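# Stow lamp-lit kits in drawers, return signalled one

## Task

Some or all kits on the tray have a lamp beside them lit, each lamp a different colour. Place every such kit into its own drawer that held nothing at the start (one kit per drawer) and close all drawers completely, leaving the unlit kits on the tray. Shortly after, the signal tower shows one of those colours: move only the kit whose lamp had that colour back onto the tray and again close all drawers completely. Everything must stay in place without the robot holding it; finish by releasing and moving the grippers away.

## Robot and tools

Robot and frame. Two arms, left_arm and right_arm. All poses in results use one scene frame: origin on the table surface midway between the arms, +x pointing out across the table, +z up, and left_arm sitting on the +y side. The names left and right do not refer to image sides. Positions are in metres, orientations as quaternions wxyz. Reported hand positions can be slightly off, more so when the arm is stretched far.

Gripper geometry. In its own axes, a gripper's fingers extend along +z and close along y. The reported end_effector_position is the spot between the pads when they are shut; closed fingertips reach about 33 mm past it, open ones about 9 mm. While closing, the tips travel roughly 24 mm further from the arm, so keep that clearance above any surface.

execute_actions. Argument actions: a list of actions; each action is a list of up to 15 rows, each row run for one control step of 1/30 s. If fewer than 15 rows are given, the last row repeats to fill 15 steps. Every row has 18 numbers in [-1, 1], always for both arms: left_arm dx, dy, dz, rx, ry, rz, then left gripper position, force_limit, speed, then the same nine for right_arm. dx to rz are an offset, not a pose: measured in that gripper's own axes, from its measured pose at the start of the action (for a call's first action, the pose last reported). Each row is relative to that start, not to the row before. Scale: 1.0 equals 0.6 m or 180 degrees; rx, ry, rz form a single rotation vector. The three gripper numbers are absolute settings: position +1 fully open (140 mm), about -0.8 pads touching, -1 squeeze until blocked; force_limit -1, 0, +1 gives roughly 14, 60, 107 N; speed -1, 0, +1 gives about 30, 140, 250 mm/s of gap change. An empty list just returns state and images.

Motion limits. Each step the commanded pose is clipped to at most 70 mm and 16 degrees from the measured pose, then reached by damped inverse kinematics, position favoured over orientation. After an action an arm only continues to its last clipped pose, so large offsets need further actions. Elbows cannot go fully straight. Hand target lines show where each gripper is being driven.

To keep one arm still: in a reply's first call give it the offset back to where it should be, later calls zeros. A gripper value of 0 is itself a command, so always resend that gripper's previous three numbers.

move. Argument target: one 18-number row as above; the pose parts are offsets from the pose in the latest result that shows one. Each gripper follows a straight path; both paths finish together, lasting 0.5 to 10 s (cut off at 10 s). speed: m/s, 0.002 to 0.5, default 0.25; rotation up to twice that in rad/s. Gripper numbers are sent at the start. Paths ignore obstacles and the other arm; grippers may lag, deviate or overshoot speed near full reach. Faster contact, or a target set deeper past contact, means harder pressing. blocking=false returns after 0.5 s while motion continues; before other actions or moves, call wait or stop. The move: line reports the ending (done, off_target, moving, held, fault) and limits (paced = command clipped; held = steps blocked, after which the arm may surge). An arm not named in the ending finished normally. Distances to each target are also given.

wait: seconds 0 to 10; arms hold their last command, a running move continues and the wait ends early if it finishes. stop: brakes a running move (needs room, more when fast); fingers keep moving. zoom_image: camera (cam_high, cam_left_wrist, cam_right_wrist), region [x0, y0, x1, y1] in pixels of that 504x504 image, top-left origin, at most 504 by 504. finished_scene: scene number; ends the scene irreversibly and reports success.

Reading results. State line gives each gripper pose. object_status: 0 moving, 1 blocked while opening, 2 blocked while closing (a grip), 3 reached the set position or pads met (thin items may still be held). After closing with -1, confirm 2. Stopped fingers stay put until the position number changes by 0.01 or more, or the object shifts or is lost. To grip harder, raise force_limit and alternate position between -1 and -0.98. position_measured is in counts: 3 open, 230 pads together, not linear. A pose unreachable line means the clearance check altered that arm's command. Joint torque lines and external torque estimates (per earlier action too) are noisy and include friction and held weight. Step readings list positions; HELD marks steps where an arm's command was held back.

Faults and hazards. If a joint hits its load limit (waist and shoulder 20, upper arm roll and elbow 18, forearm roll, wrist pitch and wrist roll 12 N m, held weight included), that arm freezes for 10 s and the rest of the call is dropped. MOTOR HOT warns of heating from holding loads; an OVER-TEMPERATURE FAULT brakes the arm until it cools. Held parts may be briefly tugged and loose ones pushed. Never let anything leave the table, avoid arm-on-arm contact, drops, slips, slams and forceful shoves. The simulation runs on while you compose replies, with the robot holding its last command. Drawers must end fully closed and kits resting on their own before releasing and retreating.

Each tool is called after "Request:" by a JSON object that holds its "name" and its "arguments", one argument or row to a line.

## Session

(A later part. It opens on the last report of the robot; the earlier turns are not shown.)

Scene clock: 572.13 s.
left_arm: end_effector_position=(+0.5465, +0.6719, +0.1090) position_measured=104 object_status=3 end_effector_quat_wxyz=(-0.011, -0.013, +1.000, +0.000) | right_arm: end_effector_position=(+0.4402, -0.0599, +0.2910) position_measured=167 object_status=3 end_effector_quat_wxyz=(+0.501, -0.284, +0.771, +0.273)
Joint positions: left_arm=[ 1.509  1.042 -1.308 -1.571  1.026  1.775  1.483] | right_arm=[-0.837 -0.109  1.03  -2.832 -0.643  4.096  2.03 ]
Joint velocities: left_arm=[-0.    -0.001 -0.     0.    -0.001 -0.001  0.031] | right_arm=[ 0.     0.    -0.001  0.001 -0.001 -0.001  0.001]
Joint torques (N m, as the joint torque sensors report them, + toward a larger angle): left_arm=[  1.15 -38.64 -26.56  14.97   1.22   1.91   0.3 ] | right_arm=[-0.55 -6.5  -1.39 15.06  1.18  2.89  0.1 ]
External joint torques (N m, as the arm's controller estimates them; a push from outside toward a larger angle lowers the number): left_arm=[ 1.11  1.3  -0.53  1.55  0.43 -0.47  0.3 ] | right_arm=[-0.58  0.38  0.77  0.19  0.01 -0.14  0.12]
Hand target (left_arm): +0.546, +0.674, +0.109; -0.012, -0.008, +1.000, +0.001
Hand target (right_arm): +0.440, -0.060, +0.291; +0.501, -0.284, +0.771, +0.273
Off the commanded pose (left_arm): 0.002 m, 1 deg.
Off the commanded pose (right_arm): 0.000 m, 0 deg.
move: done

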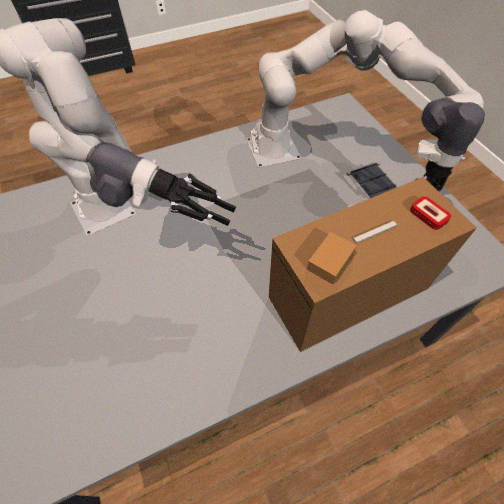

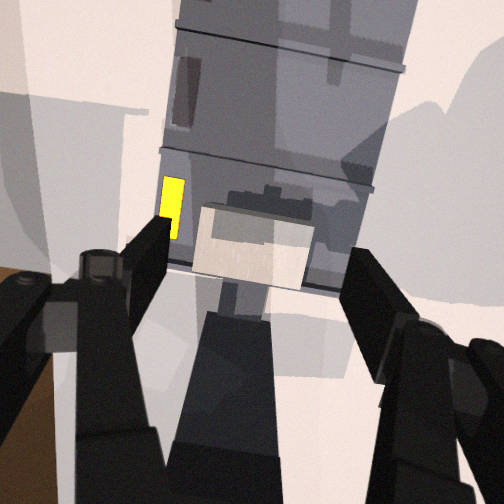

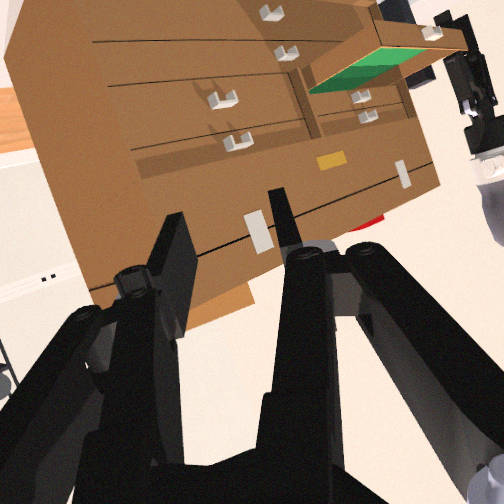

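Request:
{"name": "move", "arguments": {
  "target": [-0.014,-0.004,0.06,0,0,0,0.1,0,0,0,0,0,0,0,0,-0.3,0,-0.3],
  "speed": 0.04
}}

Scene clock: 574.67 s.
left_arm: end_effector_position=(+0.5520, +0.6679, +0.0726) position_measured=117 object_status=3 end_effector_quat_wxyz=(-0.013, -0.010, +1.000, -0.002) | right_arm: end_effector_position=(+0.4402, -0.0599, +0.2910) position_measured=167 object_status=3 end_effector_quat_wxyz=(+0.501, -0.284, +0.771, +0.273)
Joint positions: left_arm=[ 1.473  1.081 -1.255 -1.566  1.053  1.82   1.476] | right_arm=[-0.837 -0.109  1.03  -2.832 -0.643  4.096  2.03 ]
Joint velocities: left_arm=[-0.002  0.     0.003  0.002 -0.     0.013 -0.006] | right_arm=[-0.     0.001 -0.    -0.001  0.001  0.     0.   ]
Joint torques (N m, as the joint torque sensors report them, + toward a larger angle): left_arm=[ -1.73 -40.09 -26.44  14.24   1.64   2.77  -0.11] | right_arm=[-0.24 -6.32 -1.35 15.19  1.15  2.87  0.07]
External joint torques (N m, as the arm's controller estimates them; a push from outside toward a larger angle lowers the number): left_arm=[-1.63  1.03 -0.35  1.41  0.88  0.43 -0.11] | right_arm=[-0.26  0.54  0.8   0.34 -0.03 -0.15  0.09]
Hand target (left_arm): +0.554, +0.669, +0.073; -0.011, -0.013, +1.000, +0.000
Hand target (right_arm): +0.440, -0.060, +0.291; +0.501, -0.284, +0.771, +0.273
Off the commanded pose (left_arm): 0.003 m, 0 deg.
Off the commanded pose (right_arm): 0.000 m, 0 deg.
move: done

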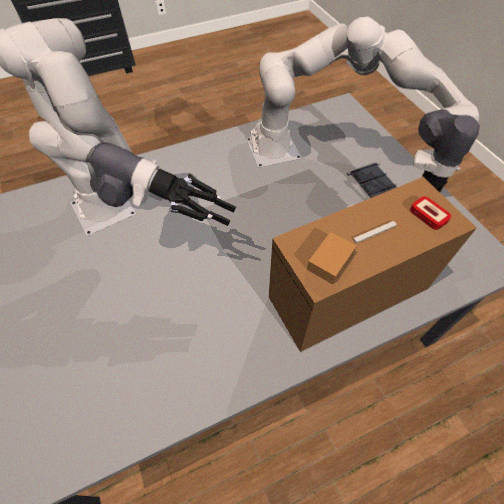

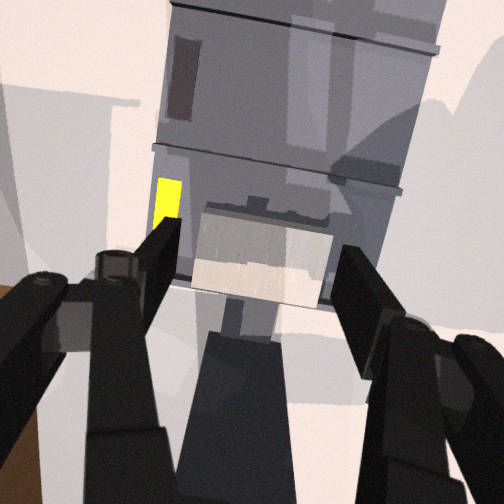

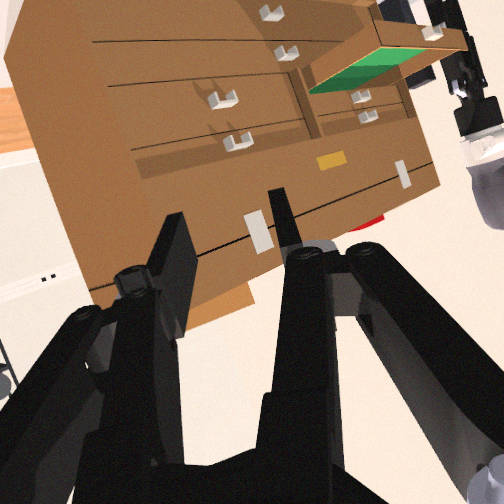

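Request:
{"name": "move", "arguments": {
  "target": [-0.009,0,0.04,0,0,0,0.1,0,0,0,0,0,0,0,0,-0.3,0,-0.3],
  "speed": 0.03
}}

Request:
{"name": "move", "arguments": {
  "target": [0,0,0,0,0,0,-1,0,-0.3,0,0,0,0,0,0,-0.3,0,-0.3]
}}

Scene clock: 577.50 s.
left_arm: end_effector_position=(+0.5544, +0.6670, +0.0504) position_measured=117 object_status=3 end_effector_quat_wxyz=(-0.016, -0.010, +1.000, -0.003) | right_arm: end_effector_position=(+0.4402, -0.0599, +0.2910) position_measured=167 object_status=3 end_effector_quat_wxyz=(+0.501, -0.284, +0.771, +0.273)
Joint positions: left_arm=[ 1.45   1.108 -1.223 -1.556  1.07   1.842  1.473] | right_arm=[-0.837 -0.109  1.03  -2.832 -0.643  4.096  2.03 ]
Joint velocities: left_arm=[-0.001  0.001  0.     0.001  0.001  0.    -0.005] | right_arm=[ 0.    -0.    -0.002  0.001 -0.001 -0.     0.002]
Joint torques (N m, as the joint torque sensors report them, + toward a larger angle): left_arm=[ -1.6  -38.31 -24.52  13.72   2.03   3.31   0.12] | right_arm=[-0.7  -6.41 -1.28 15.08  1.2   2.88  0.06]
External joint torques (N m, as the arm's controller estimates them; a push from outside toward a larger angle lowers the number): left_arm=[-1.84  3.65  1.46  1.02  1.27  0.97  0.11] | right_arm=[-0.65  0.45  0.94  0.18  0.   -0.14  0.08]
Hand target (left_arm): +0.557, +0.668, +0.048; -0.014, -0.010, +1.000, -0.002
Hand target (right_arm): +0.440, -0.060, +0.291; +0.501, -0.284, +0.771, +0.273
Off the commanded pose (left_arm): 0.003 m, 0 deg.
Off the commanded pose (right_arm): 0.000 m, 0 deg.
move: done

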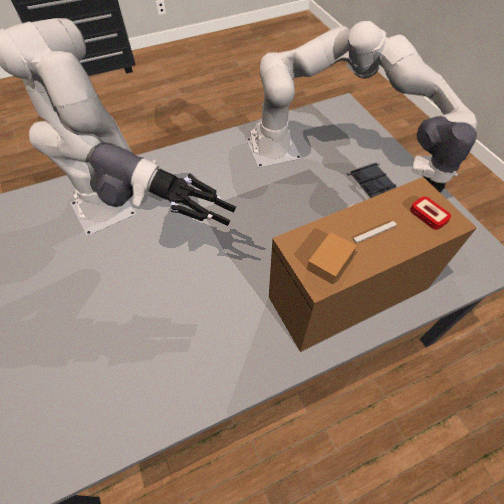

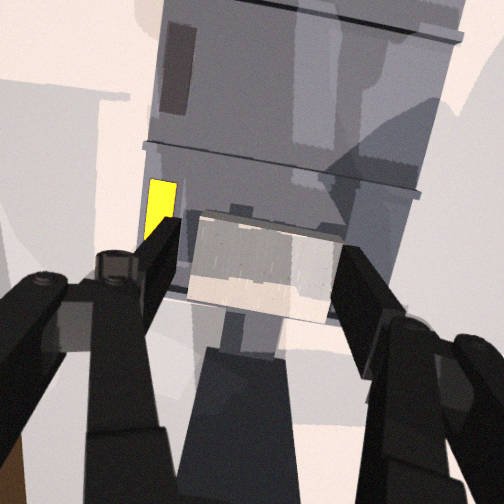

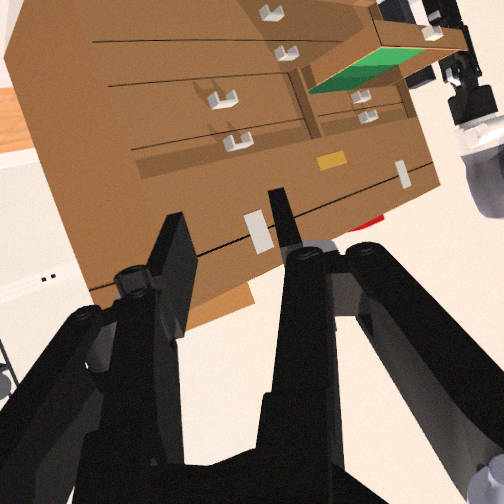

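Scene clock: 578.40 s.
left_arm: end_effector_position=(+0.5559, +0.6714, +0.0554) position_measured=233 object_status=3 end_effector_quat_wxyz=(-0.013, -0.012, +1.000, +0.001) | right_arm: end_effector_position=(+0.4402, -0.0599, +0.2910) position_measured=167 object_status=3 end_effector_quat_wxyz=(+0.501, -0.284, +0.771, +0.273)
Joint positions: left_arm=[ 1.452  1.101 -1.225 -1.552  1.07   1.842  1.473] | right_arm=[-0.837 -0.109  1.03  -2.832 -0.643  4.096  2.03 ]
Joint velocities: left_arm=[ 0.001 -0.     0.001  0.002 -0.     0.    -0.   ] | right_arm=[-0.001  0.002  0.001 -0.    -0.001 -0.001 -0.   ]
Joint torques (N m, as the joint torque sensors report them, + toward a larger angle): left_arm=[ -1.24 -36.69 -25.56  10.99   0.45   2.46   0.08] | right_arm=[-0.61 -6.5  -1.47 15.12  1.17  2.86  0.1 ]
External joint torques (N m, as the arm's controller estimates them; a push from outside toward a larger angle lowers the number): left_arm=[-1.45  5.33  0.35 -1.85 -0.35  0.11  0.08] | right_arm=[-0.63  0.36  0.68  0.25 -0.01 -0.16  0.11]
Hand target (left_arm): +0.554, +0.667, +0.050; -0.016, -0.010, +1.000, -0.003
Hand target (right_arm): +0.440, -0.060, +0.291; +0.501, -0.284, +0.771, +0.273
Off the commanded pose (left_arm): 0.007 m, 1 deg.
Off the commanded pose (right_arm): 0.000 m, 0 deg.
move: off_target (left_arm)

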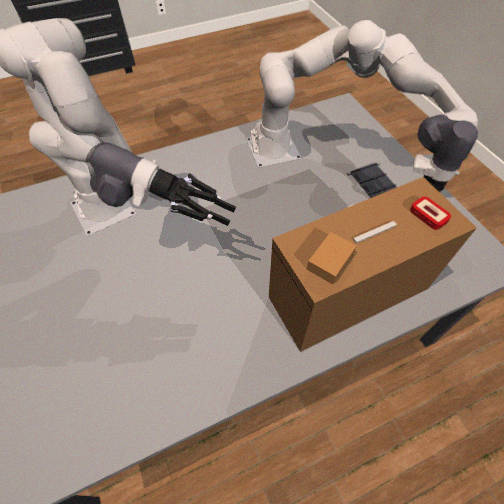

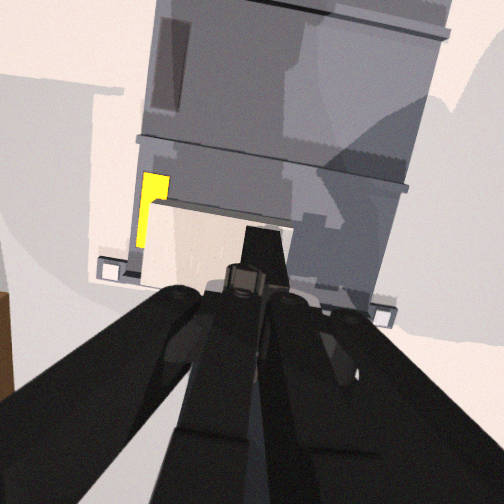

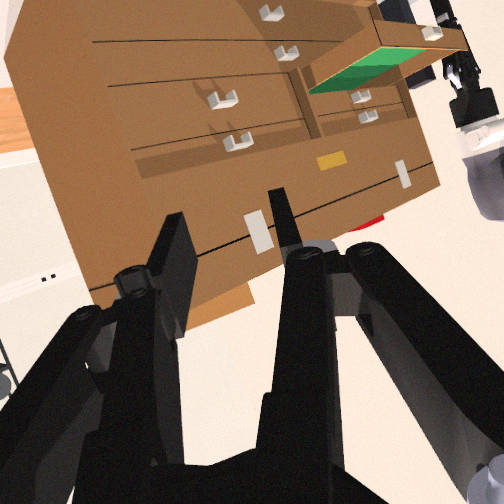

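Request:
{"name": "move", "arguments": {
  "target": [0.02,0,-0.12,0,0,0,0.3,0,0,0,0,0,0,0,0,-0.3,0,-0.3],
  "speed": 0.06
}}

Request:
{"name": "zoom_image", "arguments": {
  "camera": "cam_left_wrist",
  "region": [120,150,400,380]
}}

Scene clock: 582.97 s.
left_arm: end_effector_position=(+0.5472, +0.6713, +0.1272) position_measured=91 object_status=3 end_effector_quat_wxyz=(-0.011, -0.013, +1.000, +0.002) | right_arm: end_effector_position=(+0.4402, -0.0599, +0.2910) position_measured=167 object_status=3 end_effector_quat_wxyz=(+0.501, -0.284, +0.771, +0.273)
Joint positions: left_arm=[ 1.506  1.018 -1.321 -1.556  1.004  1.751  1.491] | right_arm=[-0.837 -0.109  1.03  -2.832 -0.643  4.096  2.03 ]
Joint velocities: left_arm=[ 0.002  0.001 -0.002 -0.     0.    -0.012  0.005] | right_arm=[-0.001 -0.     0.     0.    -0.    -0.    -0.001]
Joint torques (N m, as the joint torque sensors report them, + toward a larger angle): left_arm=[  1.73 -38.47 -27.65  14.47  -0.38   1.84   0.25] | right_arm=[-0.52 -6.41 -1.32 15.17  1.19  2.88  0.06]
External joint torques (N m, as the arm's controller estimates them; a push from outside toward a larger angle lowers the number): left_arm=[ 1.93  1.03 -2.04  0.79 -1.17 -0.53  0.25] | right_arm=[-0.54  0.45  0.83  0.34  0.01 -0.14  0.08]
Hand target (left_arm): +0.546, +0.672, +0.128; -0.013, -0.013, +1.000, +0.001
Hand target (right_arm): +0.440, -0.060, +0.291; +0.501, -0.284, +0.771, +0.273
Off the commanded pose (left_arm): 0.002 m, 0 deg.
Off the commanded pose (right_arm): 0.000 m, 0 deg.
move: done

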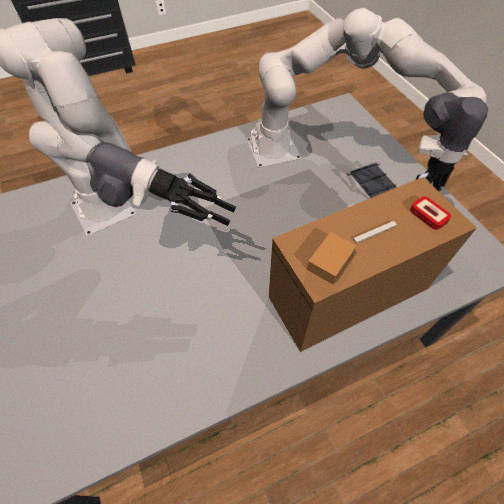

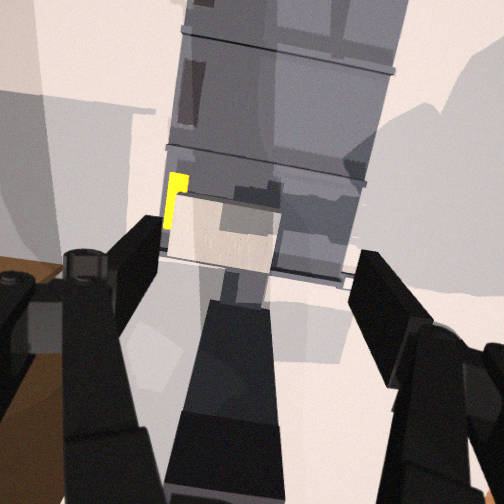

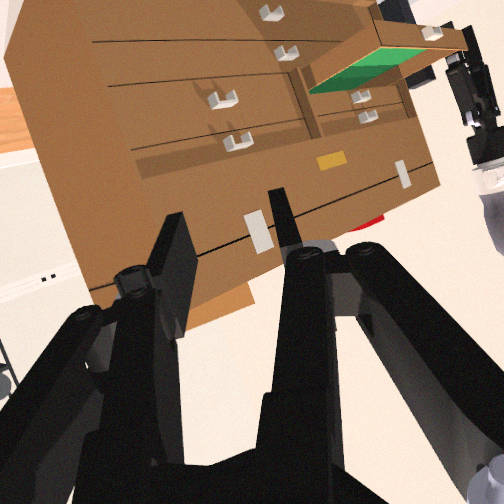

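Region (120, 150, 400, 380) of cam_left_wrist's 504x504 image, scaled by 1.800, with more detail than that image has; it fills the top 414 rows of this view, and the rest is white.

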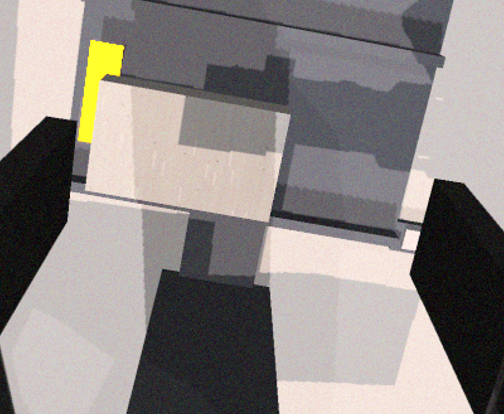

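Request:
{"name": "move", "arguments": {
  "target": [-0.012,-0.03,0.075,0,0,0,-1,0,0,0,0,0,0,0,0,-0.3,0,-0.3],
  "speed": 0.05
}}

Request:
{"name": "move", "arguments": {
  "target": [0,0,0.03,0,0,0,-1,0,0,0,0,0,0,0,0,-0.3,0,-0.3],
  "speed": 0.02
}}

Scene clock: 587.13 s.
left_arm: end_effector_position=(+0.5526, +0.6540, +0.0831) position_measured=233 object_status=3 end_effector_quat_wxyz=(-0.013, -0.011, +1.000, +0.001) | right_arm: end_effector_position=(+0.4402, -0.0599, +0.2910) position_measured=167 object_status=3 end_effector_quat_wxyz=(+0.501, -0.284, +0.771, +0.273)
Joint positions: left_arm=[ 1.474  1.054 -1.268 -1.594  1.038  1.82   1.451] | right_arm=[-0.837 -0.109  1.03  -2.832 -0.643  4.096  2.03 ]
Joint velocities: left_arm=[-0.001 -0.     0.004  0.001 -0.     0.016 -0.014] | right_arm=[-0.     0.001 -0.001  0.001 -0.002 -0.001  0.   ]
Joint torques (N m, as the joint torque sensors report them, + toward a larger angle): left_arm=[ -1.52 -38.39 -26.49  12.23   1.68   2.64  -0.05] | right_arm=[-0.42 -6.46 -1.34 15.15  1.16  2.89  0.08]
External joint torques (N m, as the arm's controller estimates them; a push from outside toward a larger angle lowers the number): left_arm=[-1.56  1.81 -0.47 -1.11  0.9   0.27 -0.05] | right_arm=[-0.39  0.37  0.87  0.31 -0.02 -0.13  0.1 ]
Hand target (left_arm): +0.554, +0.653, +0.082; -0.011, -0.013, +1.000, +0.003
Hand target (right_arm): +0.440, -0.060, +0.291; +0.501, -0.284, +0.771, +0.273
Off the commanded pose (left_arm): 0.002 m, 0 deg.
Off the commanded pose (right_arm): 0.000 m, 0 deg.
move: done

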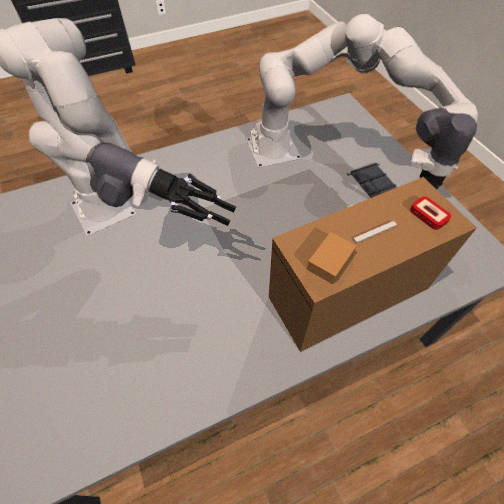

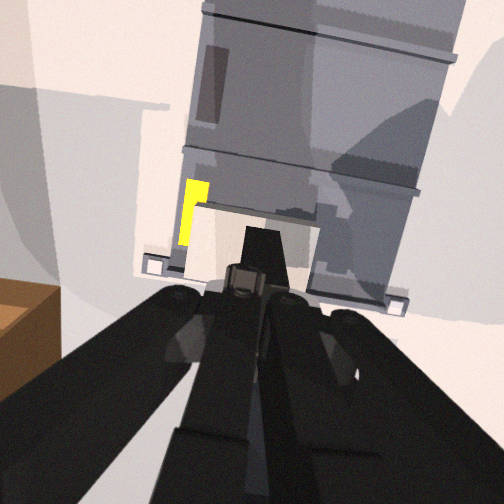

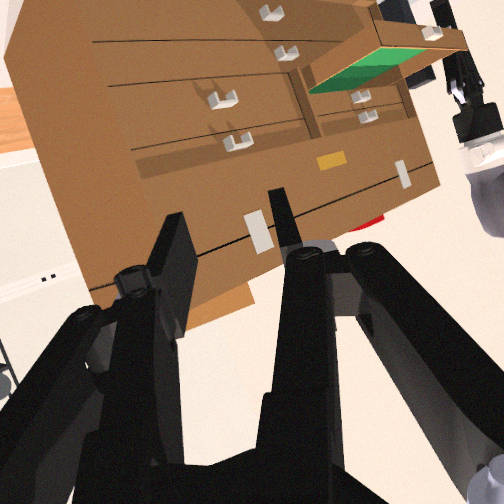

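Scene clock: 588.30 s.
left_arm: end_effector_position=(+0.5511, +0.6552, +0.0666) position_measured=233 object_status=3 end_effector_quat_wxyz=(-0.014, -0.011, +1.000, -0.000) | right_arm: end_effector_position=(+0.4402, -0.0599, +0.2910) position_measured=167 object_status=3 end_effector_quat_wxyz=(+0.501, -0.284, +0.771, +0.273)
Joint positions: left_arm=[ 1.47   1.069 -1.245 -1.602  1.05   1.844  1.448] | right_arm=[-0.837 -0.109  1.03  -2.832 -0.643  4.096  2.03 ]
Joint velocities: left_arm=[-0.     0.     0.003 -0.     0.     0.009 -0.   ] | right_arm=[0.001 0.001 0.001 0.001 0.    0.001 0.   ]
Joint torques (N m, as the joint torque sensors report them, + toward a larger angle): left_arm=[ -0.97 -39.13 -25.96  12.23   1.8    2.57  -0.03] | right_arm=[-0.51 -6.44 -1.42 15.09  1.18  2.89  0.09]
External joint torques (N m, as the arm's controller estimates them; a push from outside toward a larger angle lowers the number): left_arm=[-1.09  1.16 -0.11 -0.83  1.03  0.23 -0.03] | right_arm=[-0.56  0.4   0.71  0.24  0.01 -0.14  0.11]
Hand target (left_arm): +0.552, +0.654, +0.065; -0.013, -0.011, +1.000, +0.001
Hand target (right_arm): +0.440, -0.060, +0.291; +0.501, -0.284, +0.771, +0.273
Off the commanded pose (left_arm): 0.002 m, 0 deg.
Off the commanded pose (right_arm): 0.000 m, 0 deg.
move: done

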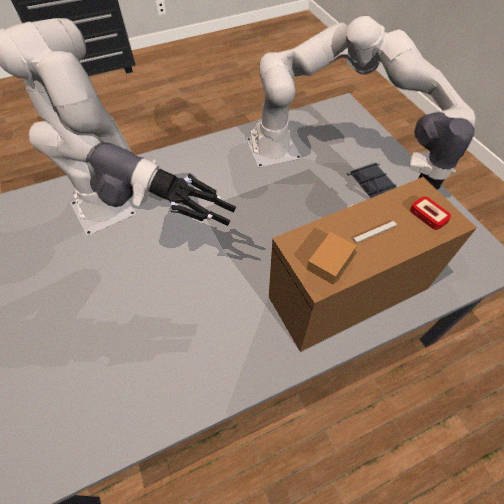

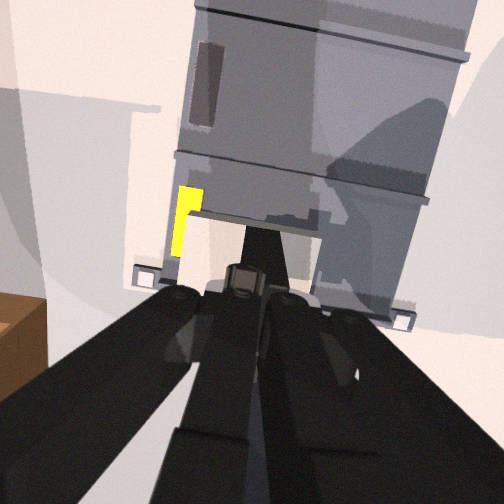

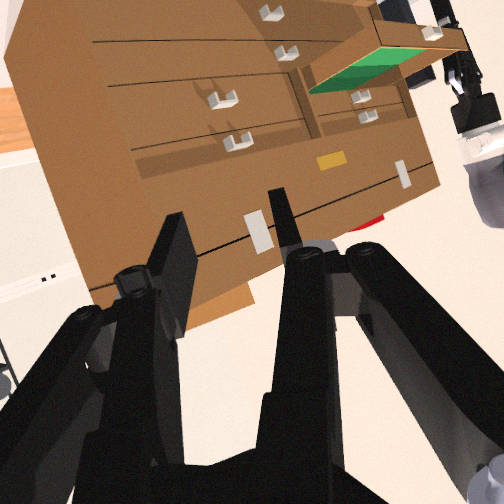

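Request:
{"name": "move", "arguments": {
  "target": [-0.014,0,0,0,0,0,-1,0,0,0,0,0,0,0,0,-0.3,0,-0.3],
  "speed": 0.02
}}

Request:
{"name": "move", "arguments": {
  "target": [0,0,0.018,0,0,0,-1,0,0,0,0,0,0,0,0,-0.3,0,-0.3],
  "speed": 0.015
}}

Request:
{"name": "move", "arguments": {
  "target": [0.022,0.025,0.006,0,0,0,-1,0,0,0,0,0,0,0,0,-0.3,0,-0.3],
  "speed": 0.02
}}

Scene clock: 590.23 s.
left_arm: end_effector_position=(+0.5602, +0.6551, +0.0675) position_measured=233 object_status=3 end_effector_quat_wxyz=(-0.011, -0.013, +1.000, +0.000) | right_arm: end_effector_position=(+0.4402, -0.0599, +0.2910) position_measured=167 object_status=3 end_effector_quat_wxyz=(+0.501, -0.284, +0.771, +0.273)
Joint positions: left_arm=[ 1.444  1.077 -1.237 -1.568  1.05   1.839  1.45 ] | right_arm=[-0.837 -0.109  1.03  -2.832 -0.643  4.096  2.03 ]
Joint velocities: left_arm=[-0.004 -0.     0.002  0.007 -0.    -0.006  0.004] | right_arm=[ 0.001 -0.001  0.     0.     0.    -0.     0.   ]
Joint torques (N m, as the joint torque sensors report them, + toward a larger angle): left_arm=[ -0.31 -37.53 -26.41  14.94   0.51   1.76   0.38] | right_arm=[-0.53 -6.32 -1.16 15.07  1.18  2.91  0.09]
External joint torques (N m, as the arm's controller estimates them; a push from outside toward a larger angle lowers the number): left_arm=[-0.36  3.86 -0.52  1.84 -0.27 -0.59  0.38] | right_arm=[-0.53  0.53  1.02  0.24  0.   -0.11  0.11]
Hand target (left_arm): +0.559, +0.655, +0.066; -0.014, -0.011, +1.000, -0.000
Hand target (right_arm): +0.440, -0.060, +0.291; +0.501, -0.284, +0.771, +0.273
Off the commanded pose (left_arm): 0.001 m, 0 deg.
Off the commanded pose (right_arm): 0.000 m, 0 deg.
move: done

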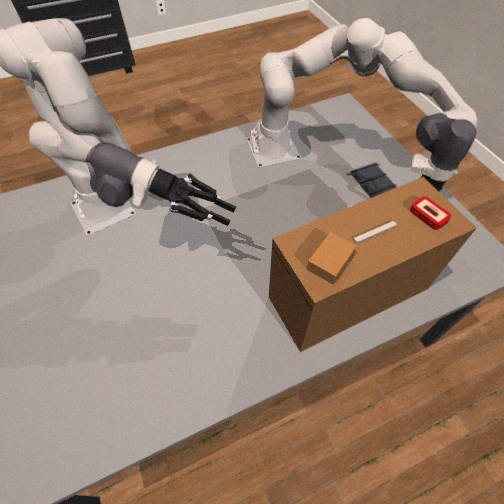

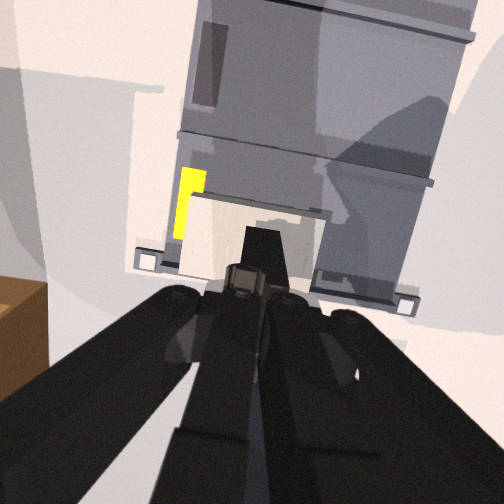

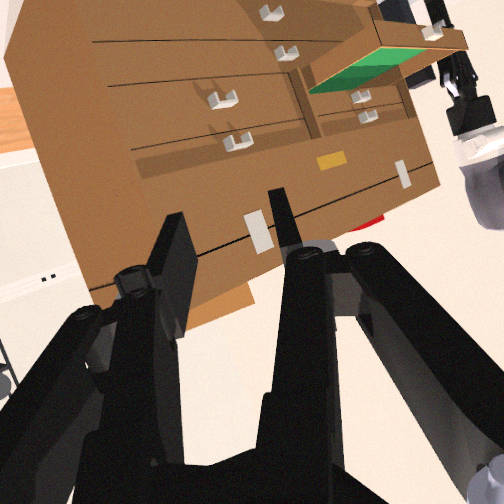

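Scene clock: 591.17 s.
left_arm: end_effector_position=(+0.5589, +0.6564, +0.0583) position_measured=233 object_status=3 end_effector_quat_wxyz=(-0.012, -0.014, +1.000, -0.001) | right_arm: end_effector_position=(+0.4402, -0.0599, +0.2910) position_measured=167 object_status=3 end_effector_quat_wxyz=(+0.501, -0.284, +0.771, +0.273)
Joint positions: left_arm=[ 1.442  1.085 -1.224 -1.571  1.055  1.851  1.449] | right_arm=[-0.837 -0.109  1.03  -2.832 -0.643  4.096  2.03 ]
Joint velocities: left_arm=[-0.002  0.    -0.001 -0.001  0.001  0.009  0.001] | right_arm=[-0.001 -0.     0.    -0.001 -0.001 -0.001 -0.   ]
Joint torques (N m, as the joint torque sensors report them, + toward a larger angle): left_arm=[ -1.15 -39.26 -26.76  11.51   1.77   2.87  -0.03] | right_arm=[-0.33 -6.32 -1.33 15.06  1.2   2.86  0.07]
External joint torques (N m, as the arm's controller estimates them; a push from outside toward a larger angle lowers the number): left_arm=[-1.    2.34 -0.71 -1.46  1.    0.49 -0.03] | right_arm=[-0.28  0.54  0.89  0.25  0.01 -0.15  0.09]
Hand target (left_arm): +0.560, +0.655, +0.057; -0.012, -0.013, +1.000, +0.000
Hand target (right_arm): +0.440, -0.060, +0.291; +0.501, -0.284, +0.771, +0.273
Off the commanded pose (left_arm): 0.002 m, 0 deg.
Off the commanded pose (right_arm): 0.000 m, 0 deg.
move: done

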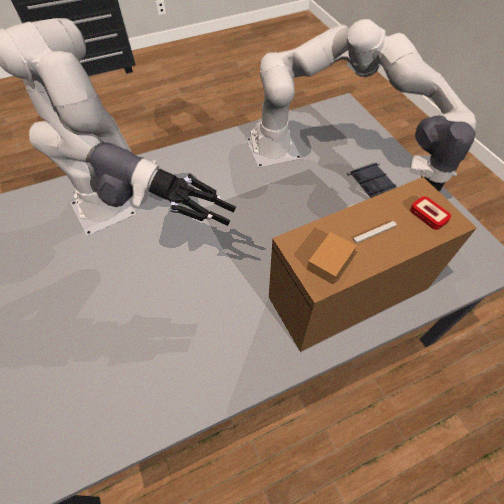

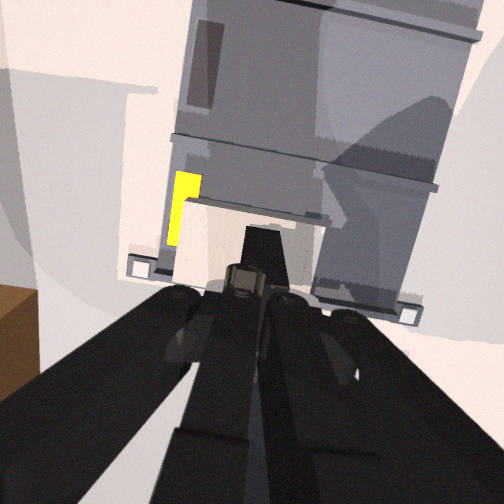

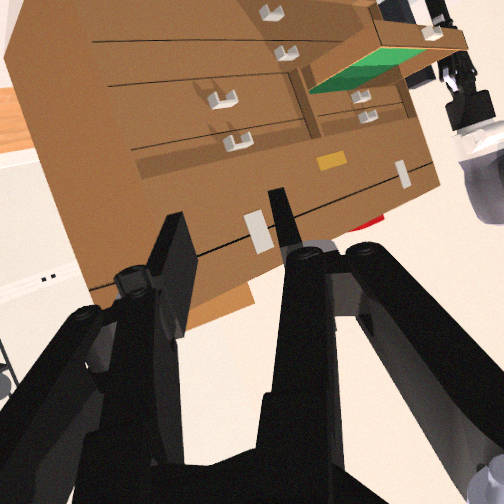

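Scene clock: 592.40 s.
left_arm: end_effector_position=(+0.5467, +0.6692, +0.0558) position_measured=233 object_status=3 end_effector_quat_wxyz=(-0.012, -0.017, +1.000, -0.003) | right_arm: end_effector_position=(+0.4402, -0.0599, +0.2910) position_measured=167 object_status=3 end_effector_quat_wxyz=(+0.501, -0.284, +0.771, +0.273)
Joint positions: left_arm=[ 1.484  1.082 -1.227 -1.596  1.055  1.862  1.462] | right_arm=[-0.837 -0.109  1.03  -2.832 -0.643  4.096  2.03 ]
Joint velocities: left_arm=[-0.    -0.002 -0.    -0.003  0.     0.003  0.008] | right_arm=[ 0.002 -0.001 -0.     0.    -0.    -0.     0.   ]
Joint torques (N m, as the joint torque sensors report them, + toward a larger angle): left_arm=[  2.97 -40.84 -26.22  10.54   1.77   2.54   0.28] | right_arm=[-0.49 -6.34 -1.51 15.22  1.19  2.88  0.07]
External joint torques (N m, as the arm's controller estimates them; a push from outside toward a larger angle lowers the number): left_arm=[ 3.2   0.12 -0.07 -2.33  1.02  0.14  0.27] | right_arm=[-0.52  0.57  0.64  0.36  0.01 -0.15  0.09]
Hand target (left_arm): +0.545, +0.671, +0.055; -0.012, -0.014, +1.000, -0.001
Hand target (right_arm): +0.440, -0.060, +0.291; +0.501, -0.284, +0.771, +0.273
Off the commanded pose (left_arm): 0.002 m, 0 deg.
Off the commanded pose (right_arm): 0.000 m, 0 deg.
move: done

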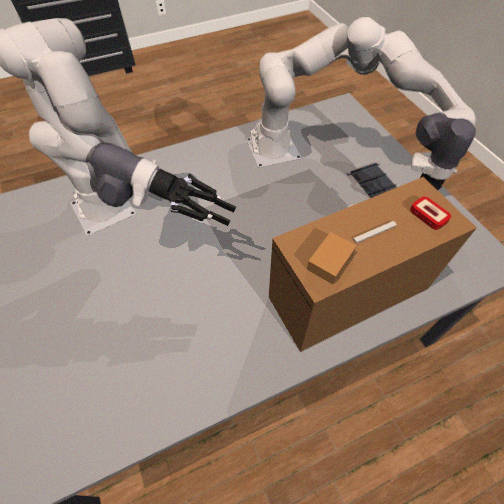

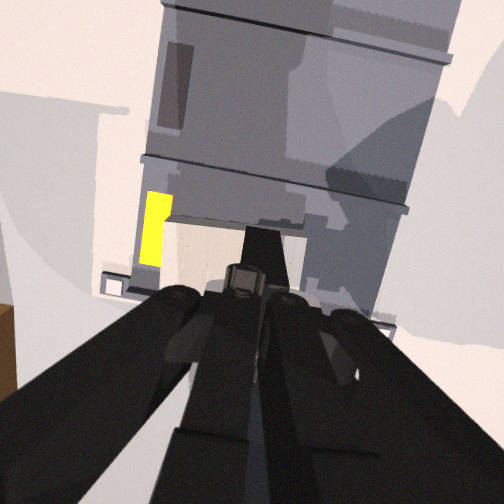

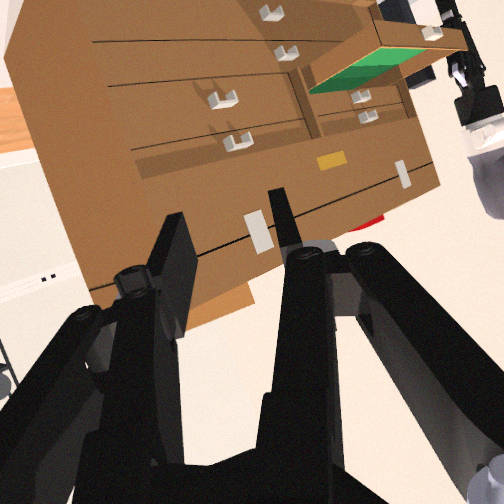

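Request:
{"name": "move", "arguments": {
  "target": [-0.024,-0.02,-0.01,0,0,0,-1,0,0,0,0,0,0,0,0,-0.3,0,-0.3],
  "speed": 0.025
}}

Request:
{"name": "move", "arguments": {
  "target": [0,0,0.022,0,0,0,-1,0,0,0,0,0,0,0,0,-0.3,0,-0.3],
  "speed": 0.015
}}

Request:
{"name": "move", "arguments": {
  "target": [0.02,0.02,0.006,0,0,0,-1,0,0,0,0,0,0,0,0,-0.3,0,-0.3],
  "speed": 0.015
}}

Scene clock: 595.83 s.
left_arm: end_effector_position=(+0.5625, +0.6583, +0.0627) position_measured=233 object_status=3 end_effector_quat_wxyz=(-0.010, -0.013, +1.000, -0.001) | right_arm: end_effector_position=(+0.4402, -0.0599, +0.2910) position_measured=167 object_status=3 end_effector_quat_wxyz=(+0.501, -0.284, +0.771, +0.273)
Joint positions: left_arm=[ 1.437  1.085 -1.227 -1.557  1.051  1.848  1.457] | right_arm=[-0.837 -0.109  1.03  -2.832 -0.643  4.096  2.03 ]
Joint velocities: left_arm=[ 0.     0.002 -0.001  0.005 -0.002 -0.007 -0.006] | right_arm=[-0.    -0.001 -0.     0.     0.    -0.     0.001]
Joint torques (N m, as the joint torque sensors report them, + toward a larger angle): left_arm=[ -0.96 -39.73 -26.58  13.94  -0.33   1.85  -0.19] | right_arm=[-0.46 -6.19 -1.41 15.06  1.19  2.89  0.07]
External joint torques (N m, as the arm's controller estimates them; a push from outside toward a larger angle lowers the number): left_arm=[-1.12  2.07 -0.72  0.84 -1.11 -0.53 -0.19] | right_arm=[-0.47  0.69  0.76  0.24  0.01 -0.13  0.09]
Hand target (left_arm): +0.561, +0.657, +0.061; -0.012, -0.017, +1.000, -0.003
Hand target (right_arm): +0.440, -0.060, +0.291; +0.501, -0.284, +0.771, +0.273
Off the commanded pose (left_arm): 0.002 m, 1 deg.
Off the commanded pose (right_arm): 0.000 m, 0 deg.
move: done

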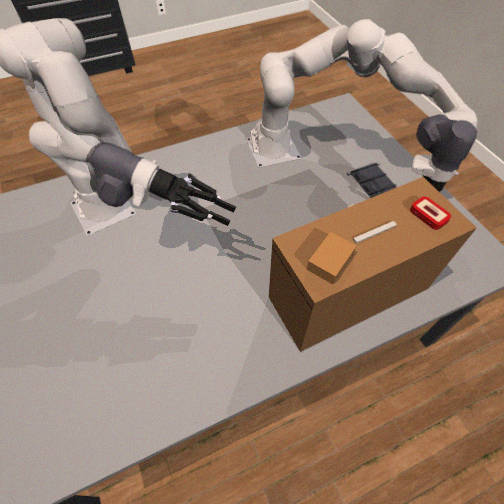

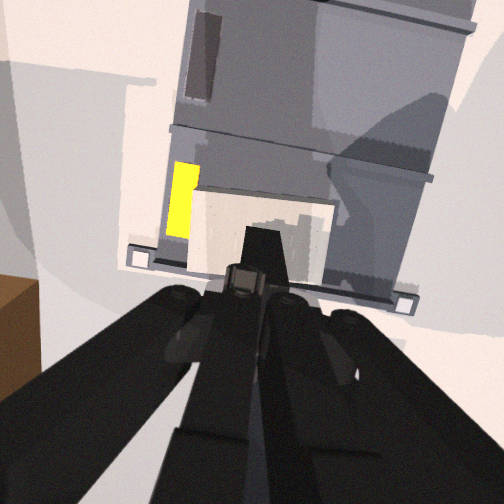

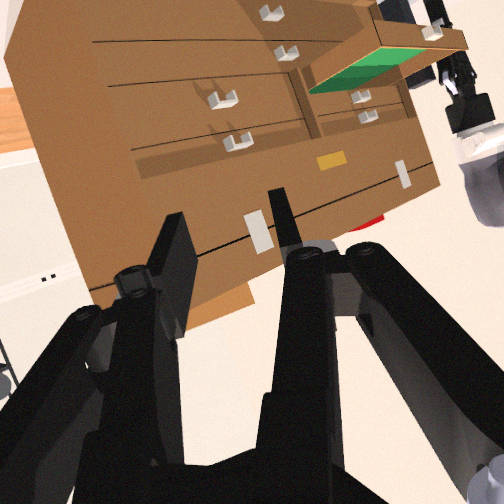

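Scene clock: 596.93 s.
left_arm: end_effector_position=(+0.5628, +0.6600, +0.0554) position_measured=233 object_status=3 end_effector_quat_wxyz=(-0.008, -0.014, +1.000, -0.001) | right_arm: end_effector_position=(+0.4402, -0.0599, +0.2910) position_measured=167 object_status=3 end_effector_quat_wxyz=(+0.501, -0.284, +0.771, +0.273)
Joint positions: left_arm=[ 1.436  1.092 -1.216 -1.558  1.057  1.862  1.456] | right_arm=[-0.837 -0.109  1.03  -2.832 -0.643  4.096  2.03 ]
Joint velocities: left_arm=[-0.001  0.001  0.001  0.001  0.     0.001 -0.001] | right_arm=[ 0.001 -0.    -0.001  0.001 -0.    -0.001  0.001]
Joint torques (N m, as the joint torque sensors report them, + toward a larger angle): left_arm=[ -1.9  -36.79 -23.4   11.35   1.87   3.22  -0.07] | right_arm=[-0.59 -6.44 -1.47 15.15  1.18  2.88  0.08]
External joint torques (N m, as the arm's controller estimates them; a push from outside toward a larger angle lowers the number): left_arm=[-1.84  5.09  2.42 -1.59  1.1   0.85 -0.07] | right_arm=[-0.54  0.41  0.75  0.29 -0.01 -0.14  0.1 ]
Hand target (left_arm): +0.562, +0.658, +0.050; -0.010, -0.013, +1.000, -0.001
Hand target (right_arm): +0.440, -0.060, +0.291; +0.501, -0.284, +0.771, +0.273
Off the commanded pose (left_arm): 0.006 m, 0 deg.
Off the commanded pose (right_arm): 0.000 m, 0 deg.
move: off_target (left_arm)

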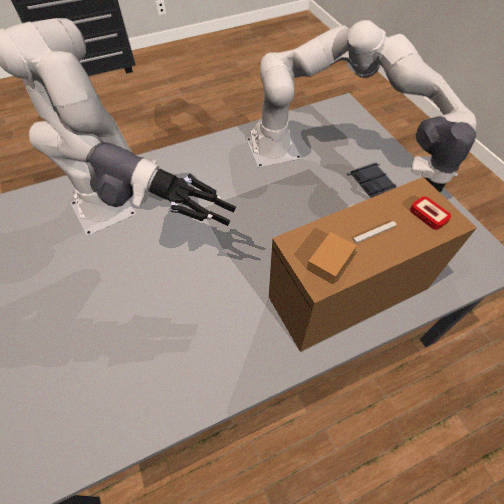

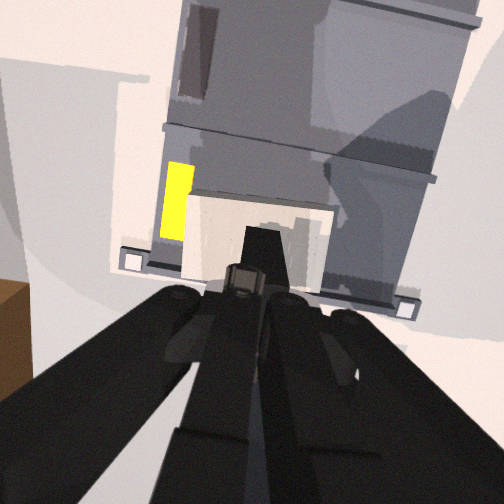

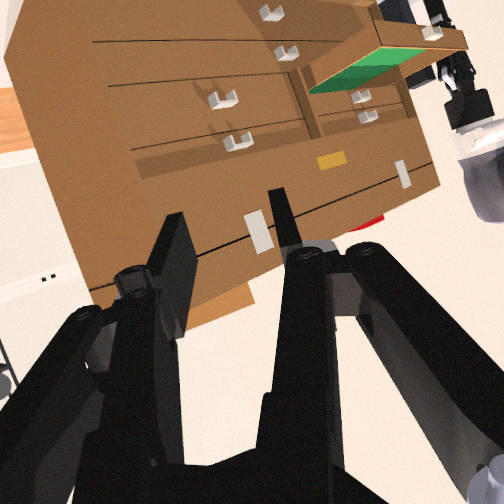

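Scene clock: 598.30 s.
left_arm: end_effector_position=(+0.5547, +0.6693, +0.0555) position_measured=233 object_status=3 end_effector_quat_wxyz=(-0.005, -0.015, +1.000, -0.002) | right_arm: end_effector_position=(+0.4402, -0.0599, +0.2910) position_measured=167 object_status=3 end_effector_quat_wxyz=(+0.501, -0.284, +0.771, +0.273)
Joint positions: left_arm=[ 1.471  1.085 -1.221 -1.584  1.057  1.877  1.465] | right_arm=[-0.837 -0.109  1.03  -2.832 -0.643  4.096  2.03 ]
Joint velocities: left_arm=[ 0.002 -0.     0.    -0.003 -0.001  0.002  0.004] | right_arm=[ 0.001 -0.     0.     0.001  0.001  0.     0.001]
Joint torques (N m, as the joint torque sensors report them, + toward a larger angle): left_arm=[  3.42 -38.9  -24.78  10.7    1.35   1.92   0.28] | right_arm=[-0.58 -6.31 -1.42 15.1   1.16  2.89  0.06]
External joint torques (N m, as the arm's controller estimates them; a push from outside toward a larger angle lowers the number): left_arm=[ 3.35  2.31  1.1  -2.28  0.59 -0.48  0.28] | right_arm=[-0.59  0.57  0.74  0.2  -0.02 -0.14  0.08]
Hand target (left_arm): +0.551, +0.672, +0.052; -0.008, -0.014, +1.000, -0.001
Hand target (right_arm): +0.440, -0.060, +0.291; +0.501, -0.284, +0.771, +0.273
Off the commanded pose (left_arm): 0.006 m, 0 deg.
Off the commanded pose (right_arm): 0.000 m, 0 deg.
move: off_target (left_arm)

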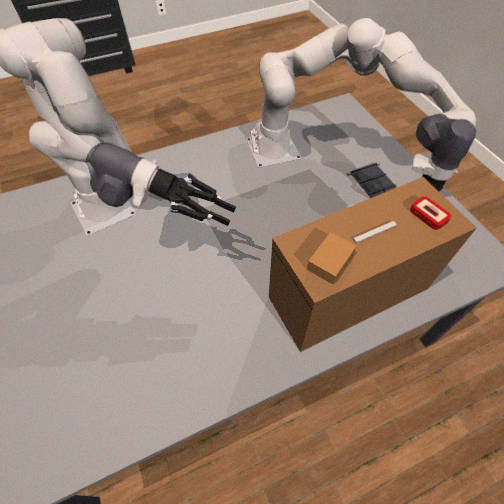

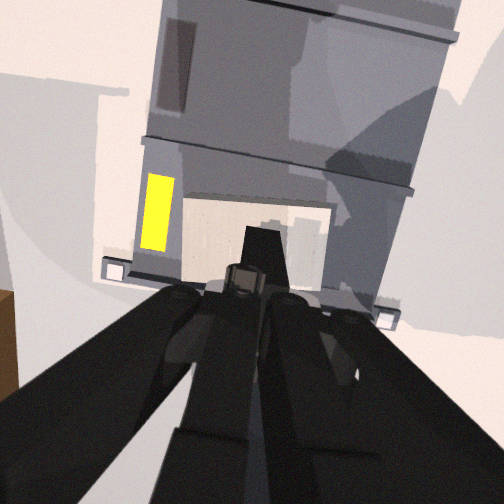

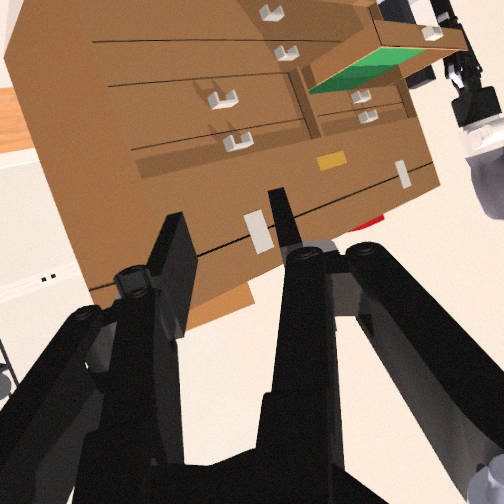

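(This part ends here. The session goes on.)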